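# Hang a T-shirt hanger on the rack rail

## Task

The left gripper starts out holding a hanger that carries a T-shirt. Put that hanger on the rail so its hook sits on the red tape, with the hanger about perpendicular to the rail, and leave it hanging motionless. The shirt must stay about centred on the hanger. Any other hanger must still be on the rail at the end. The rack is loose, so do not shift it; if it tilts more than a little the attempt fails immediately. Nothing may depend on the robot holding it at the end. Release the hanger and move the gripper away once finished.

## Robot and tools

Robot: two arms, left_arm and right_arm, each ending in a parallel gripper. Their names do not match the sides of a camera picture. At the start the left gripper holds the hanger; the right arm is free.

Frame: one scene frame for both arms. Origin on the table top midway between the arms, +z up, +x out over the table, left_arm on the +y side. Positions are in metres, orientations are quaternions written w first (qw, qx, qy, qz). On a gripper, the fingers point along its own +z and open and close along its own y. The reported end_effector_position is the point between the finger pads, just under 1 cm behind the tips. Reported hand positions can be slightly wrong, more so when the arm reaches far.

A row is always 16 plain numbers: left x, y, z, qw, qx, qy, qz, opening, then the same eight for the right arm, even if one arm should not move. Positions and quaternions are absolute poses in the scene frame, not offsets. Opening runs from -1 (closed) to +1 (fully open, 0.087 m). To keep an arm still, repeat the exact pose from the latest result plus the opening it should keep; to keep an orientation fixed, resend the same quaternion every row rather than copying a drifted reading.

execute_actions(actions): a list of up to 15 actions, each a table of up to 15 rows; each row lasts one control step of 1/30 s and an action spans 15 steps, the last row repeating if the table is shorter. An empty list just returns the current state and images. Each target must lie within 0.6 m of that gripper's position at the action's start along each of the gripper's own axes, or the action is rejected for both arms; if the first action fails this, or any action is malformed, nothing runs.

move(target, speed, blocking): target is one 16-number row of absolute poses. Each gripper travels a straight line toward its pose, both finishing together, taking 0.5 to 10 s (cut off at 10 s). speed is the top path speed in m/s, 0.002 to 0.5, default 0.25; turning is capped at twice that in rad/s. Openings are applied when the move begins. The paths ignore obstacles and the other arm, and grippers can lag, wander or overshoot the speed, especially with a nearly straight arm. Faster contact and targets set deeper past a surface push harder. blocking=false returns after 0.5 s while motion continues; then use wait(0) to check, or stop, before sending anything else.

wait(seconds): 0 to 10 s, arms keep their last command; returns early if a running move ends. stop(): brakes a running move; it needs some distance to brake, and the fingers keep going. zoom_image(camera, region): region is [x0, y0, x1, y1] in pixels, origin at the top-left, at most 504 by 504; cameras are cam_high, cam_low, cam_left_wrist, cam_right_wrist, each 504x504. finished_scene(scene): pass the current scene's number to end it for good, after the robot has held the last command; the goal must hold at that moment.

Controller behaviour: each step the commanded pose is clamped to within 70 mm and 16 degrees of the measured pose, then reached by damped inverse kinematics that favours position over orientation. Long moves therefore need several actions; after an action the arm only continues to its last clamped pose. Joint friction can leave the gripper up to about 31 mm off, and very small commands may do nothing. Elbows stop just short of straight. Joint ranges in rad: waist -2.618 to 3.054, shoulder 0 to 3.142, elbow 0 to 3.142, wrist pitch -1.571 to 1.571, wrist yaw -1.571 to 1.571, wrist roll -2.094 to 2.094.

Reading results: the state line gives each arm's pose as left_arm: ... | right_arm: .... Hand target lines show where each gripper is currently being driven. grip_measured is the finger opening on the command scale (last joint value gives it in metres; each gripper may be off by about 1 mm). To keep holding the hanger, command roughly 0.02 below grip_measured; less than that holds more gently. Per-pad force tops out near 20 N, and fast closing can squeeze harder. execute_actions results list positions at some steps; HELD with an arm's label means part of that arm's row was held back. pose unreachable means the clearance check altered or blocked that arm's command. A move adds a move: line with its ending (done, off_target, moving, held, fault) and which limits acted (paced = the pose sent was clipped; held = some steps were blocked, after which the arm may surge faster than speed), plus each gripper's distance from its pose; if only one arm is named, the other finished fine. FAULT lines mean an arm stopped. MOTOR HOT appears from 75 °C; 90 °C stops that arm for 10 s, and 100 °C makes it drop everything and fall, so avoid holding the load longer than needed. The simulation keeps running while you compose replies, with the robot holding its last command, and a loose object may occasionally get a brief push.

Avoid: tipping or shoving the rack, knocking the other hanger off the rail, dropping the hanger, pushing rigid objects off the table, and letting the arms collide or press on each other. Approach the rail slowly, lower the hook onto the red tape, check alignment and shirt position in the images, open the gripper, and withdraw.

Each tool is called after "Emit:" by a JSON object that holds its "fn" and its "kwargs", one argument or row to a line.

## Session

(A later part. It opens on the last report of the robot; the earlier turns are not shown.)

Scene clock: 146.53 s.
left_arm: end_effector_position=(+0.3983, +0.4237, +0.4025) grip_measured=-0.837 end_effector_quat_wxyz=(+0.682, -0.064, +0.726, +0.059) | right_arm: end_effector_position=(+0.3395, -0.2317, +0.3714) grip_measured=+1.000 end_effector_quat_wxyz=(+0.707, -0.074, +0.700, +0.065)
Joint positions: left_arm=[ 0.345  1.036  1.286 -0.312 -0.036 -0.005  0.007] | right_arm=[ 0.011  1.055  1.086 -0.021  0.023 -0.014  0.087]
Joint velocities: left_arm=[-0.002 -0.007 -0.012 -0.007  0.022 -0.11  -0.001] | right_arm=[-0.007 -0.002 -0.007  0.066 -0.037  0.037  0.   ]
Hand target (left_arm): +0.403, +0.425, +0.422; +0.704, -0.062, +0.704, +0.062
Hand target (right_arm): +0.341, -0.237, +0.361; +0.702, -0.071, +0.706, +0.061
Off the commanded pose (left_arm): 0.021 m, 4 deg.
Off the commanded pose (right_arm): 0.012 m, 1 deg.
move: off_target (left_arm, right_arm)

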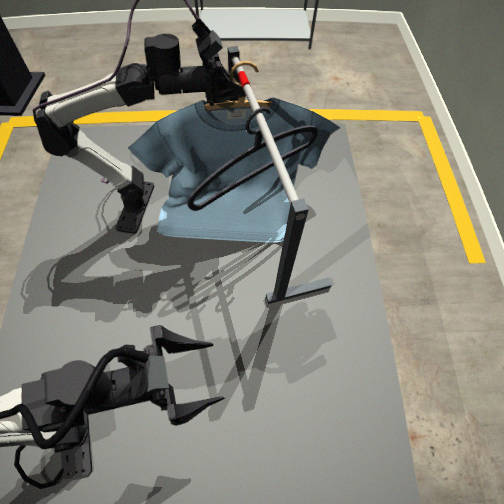

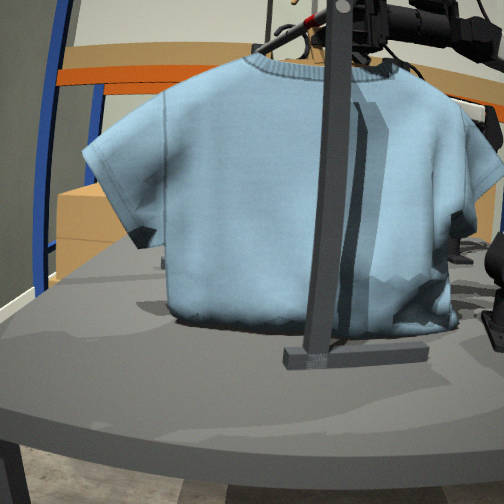

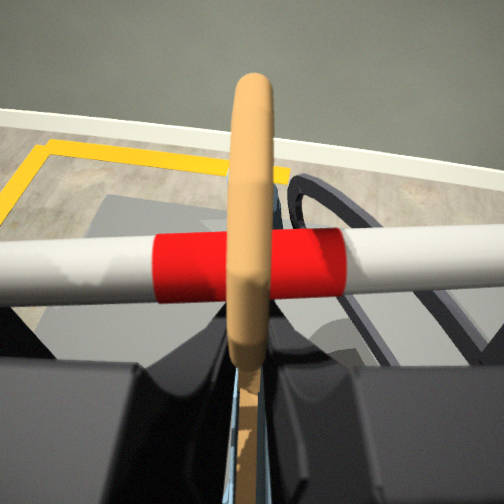

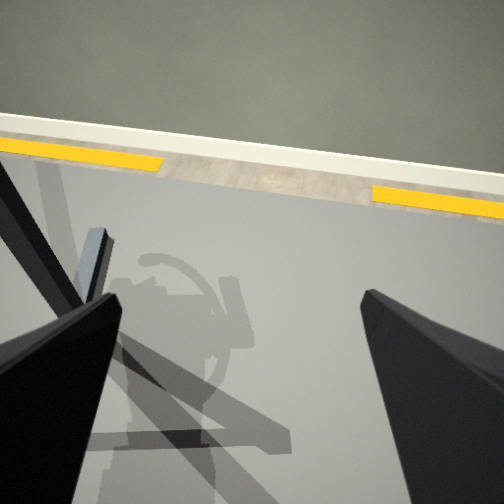

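Hook is over the rail. Lower a little, release, retreat.

Emit:
{"fn": "move", "kwargs": {
  "target": [0.403,0.425,0.40,0.704,-0.062,0.704,0.062,-1,0.341,-0.237,0.361,0.702,-0.071,0.706,0.061,1],
  "speed": 0.04
}}

Emit:
{"fn": "move", "kwargs": {
  "target": [0.403,0.425,0.40,0.704,-0.062,0.704,0.062,0,0.341,-0.237,0.361,0.702,-0.071,0.706,0.061,1]
}}

Emit:
{"fn": "move", "kwargs": {
  "target": [0.29,0.405,0.42,0.704,-0.062,0.704,0.062,0,0.341,-0.237,0.361,0.702,-0.071,0.706,0.061,1],
  "speed": 0.1
}}

Emit:
{"fn": "wait", "kwargs": {
  "seconds": 3
}}

Scene clock: 155.00 s.
left_arm: end_effector_position=(+0.4065, +0.4249, +0.3838) grip_measured=-0.837 end_effector_quat_wxyz=(+0.681, -0.064, +0.727, +0.058) | right_arm: end_effector_position=(+0.3395, -0.2317, +0.3714) grip_measured=+1.000 end_effector_quat_wxyz=(+0.707, -0.074, +0.700, +0.065)
Joint positions: left_arm=[ 0.345  1.036  1.208 -0.238 -0.036 -0.005  0.007] | right_arm=[ 0.011  1.055  1.086 -0.021  0.023 -0.014  0.087]
Joint velocities: left_arm=[ 0.002 -0.002 -0.017  0.051  0.051 -0.051  0.   ] | right_arm=[-0.002 -0.007 -0.022 -0.051  0.007  0.037  0.   ]
Hand target (left_arm): +0.403, +0.425, +0.400; +0.704, -0.062, +0.705, +0.062
Hand target (right_arm): +0.341, -0.237, +0.361; +0.702, -0.071, +0.706, +0.061
Off the commanded pose (left_arm): 0.017 m, 4 deg.
Off the commanded pose (right_arm): 0.012 m, 1 deg.
move: off_target (left_arm, right_arm)

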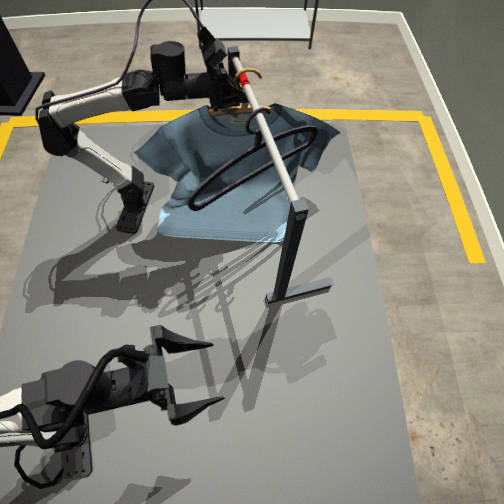

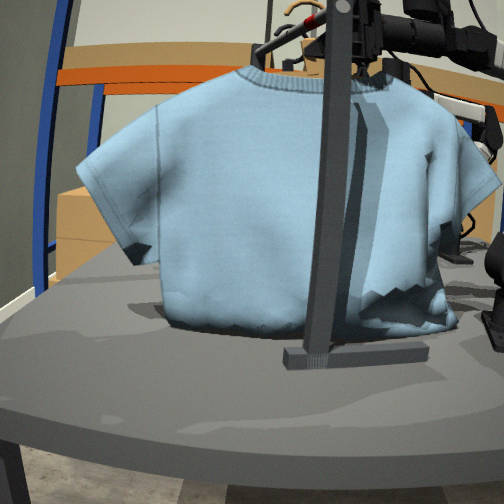

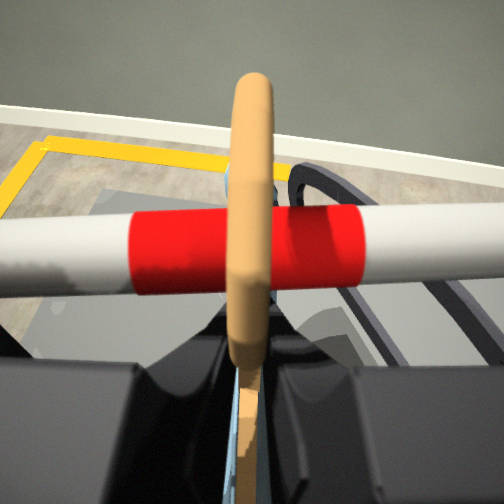

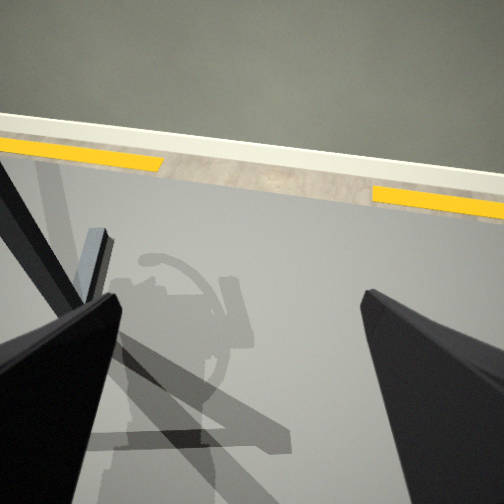

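Scene clock: 155.77 s.
left_arm: end_effector_position=(+0.4087, +0.4252, +0.3942) grip_measured=+0.000 end_effector_quat_wxyz=(+0.696, -0.064, +0.713, +0.059) | right_arm: end_effector_position=(+0.3395, -0.2317, +0.3714) grip_measured=+1.000 end_effector_quat_wxyz=(+0.707, -0.074, +0.700, +0.065)
Joint positions: left_arm=[ 0.345  1.036  1.208 -0.196 -0.036 -0.005  0.044] | right_arm=[ 0.011  1.055  1.086 -0.021  0.023 -0.014  0.087]
Joint velocities: left_arm=[ 0.002  0.002 -0.002 -0.007  0.081 -0.037  0.   ] | right_arm=[-0.012 -0.027 -0.012 -0.11  -0.007 -0.037  0.   ]
Hand target (left_arm): +0.403, +0.425, +0.400; +0.704, -0.062, +0.704, +0.062
Hand target (right_arm): +0.341, -0.237, +0.361; +0.702, -0.071, +0.706, +0.061
Off the commanded pose (left_arm): 0.008 m, 1 deg.
Off the commanded pose (right_arm): 0.012 m, 1 deg.
move: off_target (right_arm)

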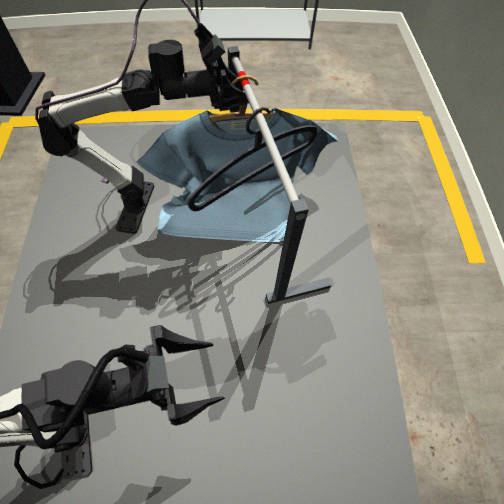

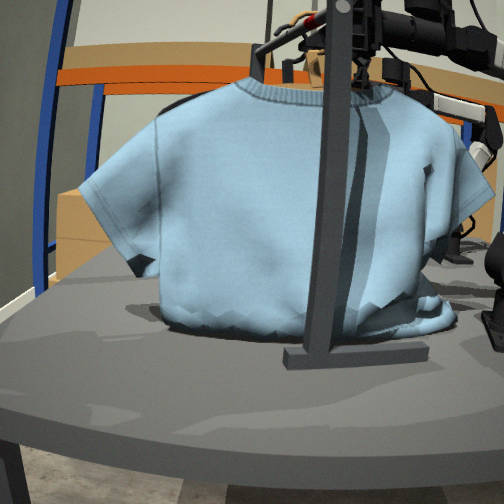

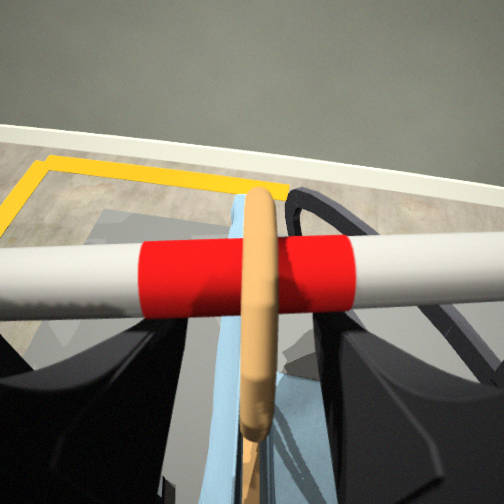

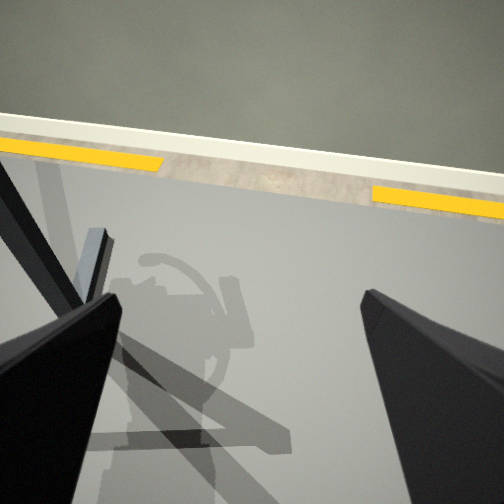

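Scene clock: 157.57 s.
left_arm: end_effector_position=(+0.2986, +0.4046, +0.4162) grip_measured=+0.000 end_effector_quat_wxyz=(+0.703, -0.063, +0.706, +0.060) | right_arm: end_effector_position=(+0.3395, -0.2317, +0.3714) grip_measured=+1.000 end_effector_quat_wxyz=(+0.707, -0.074, +0.700, +0.065)
Joint positions: left_arm=[ 0.278  0.714  1.229 -0.521 -0.102 -0.005  0.044] | right_arm=[ 0.011  1.055  1.086 -0.021  0.023 -0.014  0.087]
Joint velocities: left_arm=[ 0.002 -0.007 -0.012 -0.051 -0.022 -0.066 -0.   ] | right_arm=[ 0.012  0.017 -0.007 -0.007 -0.051 -0.081  0.   ]
Hand target (left_arm): +0.291, +0.404, +0.419; +0.705, -0.062, +0.704, +0.062
Hand target (right_arm): +0.341, -0.237, +0.361; +0.702, -0.071, +0.706, +0.061
Off the commanded pose (left_arm): 0.009 m, 0 deg.
Off the commanded pose (right_arm): 0.012 m, 1 deg.
move: off_target (right_arm)

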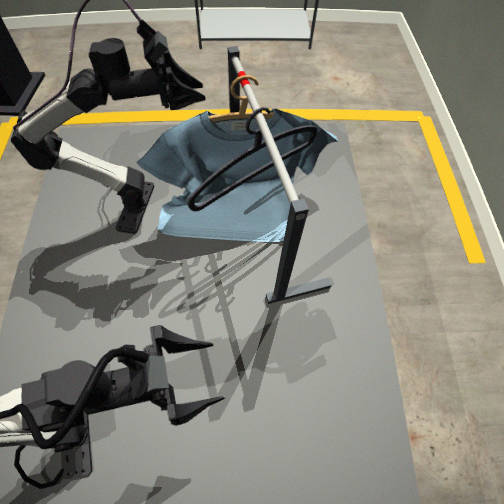

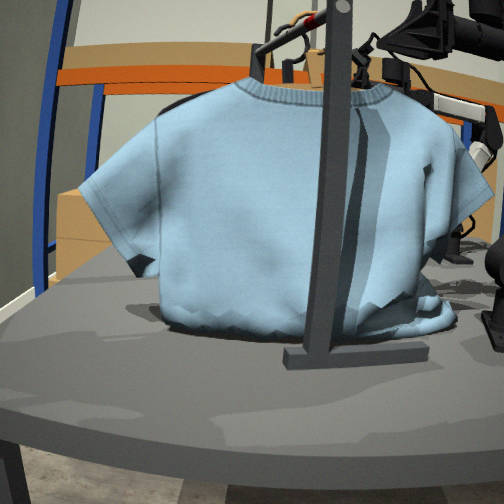

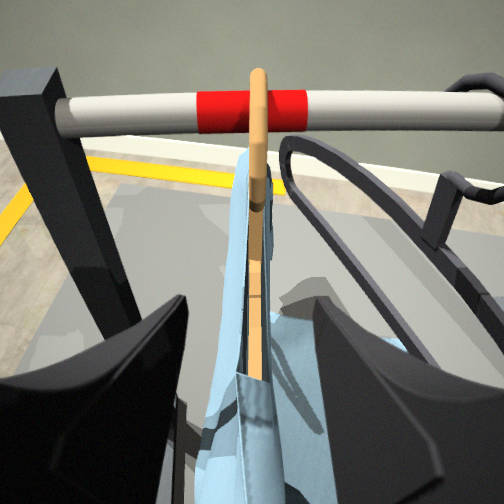

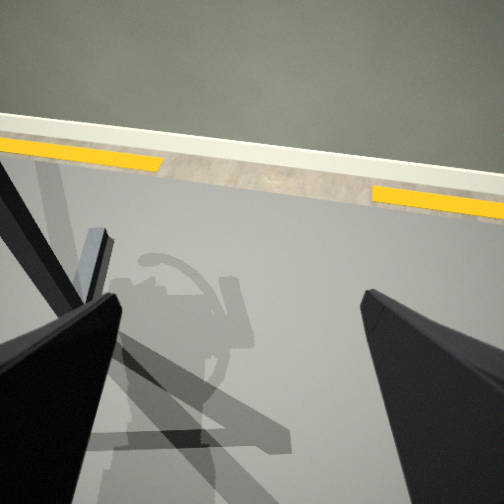

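Scene clock: 160.57 s.
left_arm: end_effector_position=(+0.2985, +0.4047, +0.4158) grip_measured=+0.000 end_effector_quat_wxyz=(+0.702, -0.063, +0.707, +0.060) | right_arm: end_effector_position=(+0.3395, -0.2317, +0.3714) grip_measured=+1.000 end_effector_quat_wxyz=(+0.707, -0.074, +0.700, +0.065)
Joint positions: left_arm=[ 0.278  0.714  1.229 -0.522 -0.103 -0.005  0.044] | right_arm=[ 0.011  1.055  1.086 -0.021  0.023 -0.014  0.087]
Joint velocities: left_arm=[ 0.002 -0.012  0.002  0.022  0.007 -0.022 -0.002] | right_arm=[ 0.002 -0.002 -0.017 -0.037 -0.022 -0.051  0.   ]
Hand target (left_arm): +0.291, +0.404, +0.419; +0.705, -0.062, +0.704, +0.062
Hand target (right_arm): +0.341, -0.237, +0.361; +0.702, -0.071, +0.706, +0.061
Off the commanded pose (left_arm): 0.009 m, 0 deg.
Off the commanded pose (right_arm): 0.012 m, 1 deg.
wait: 3.00 s; at rest by 0.17 s

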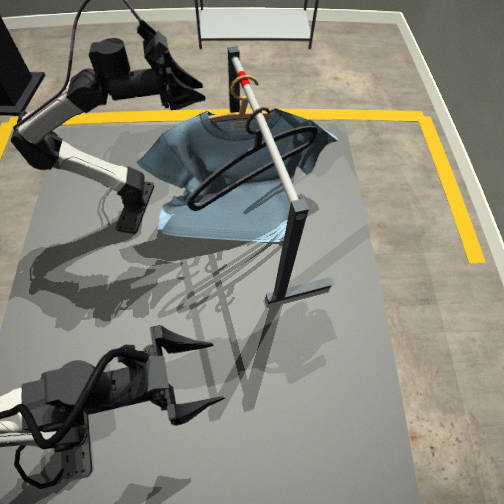

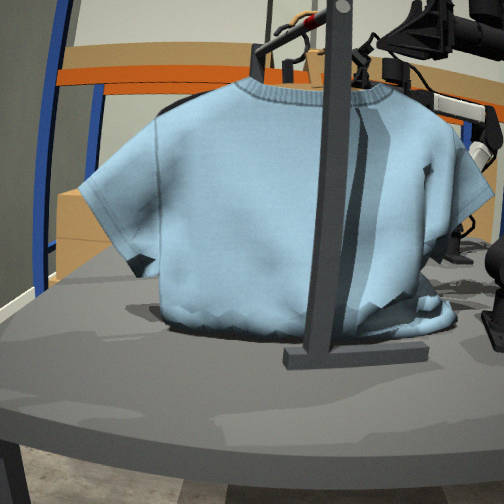

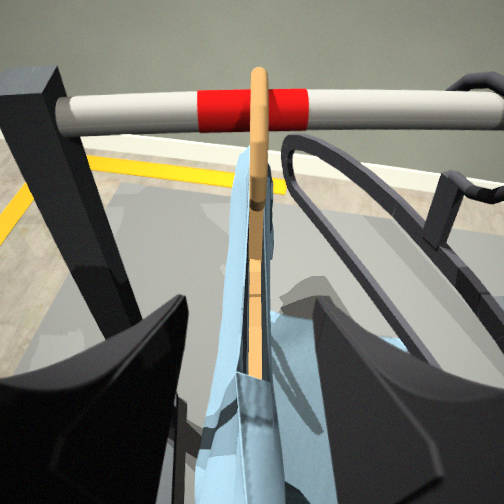

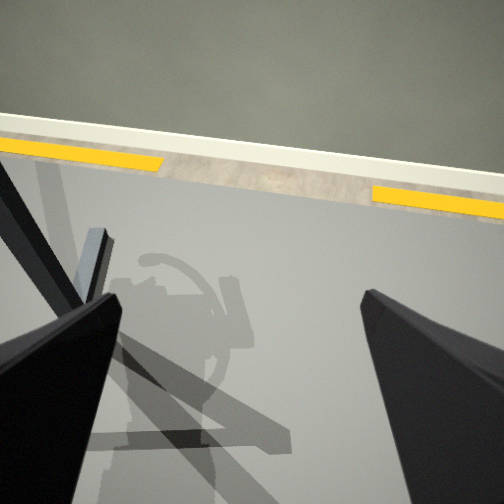

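Emit:
{"fn": "finished_scene", "kwargs": {
  "scene": 1
}}

The scene is finished: the task was done.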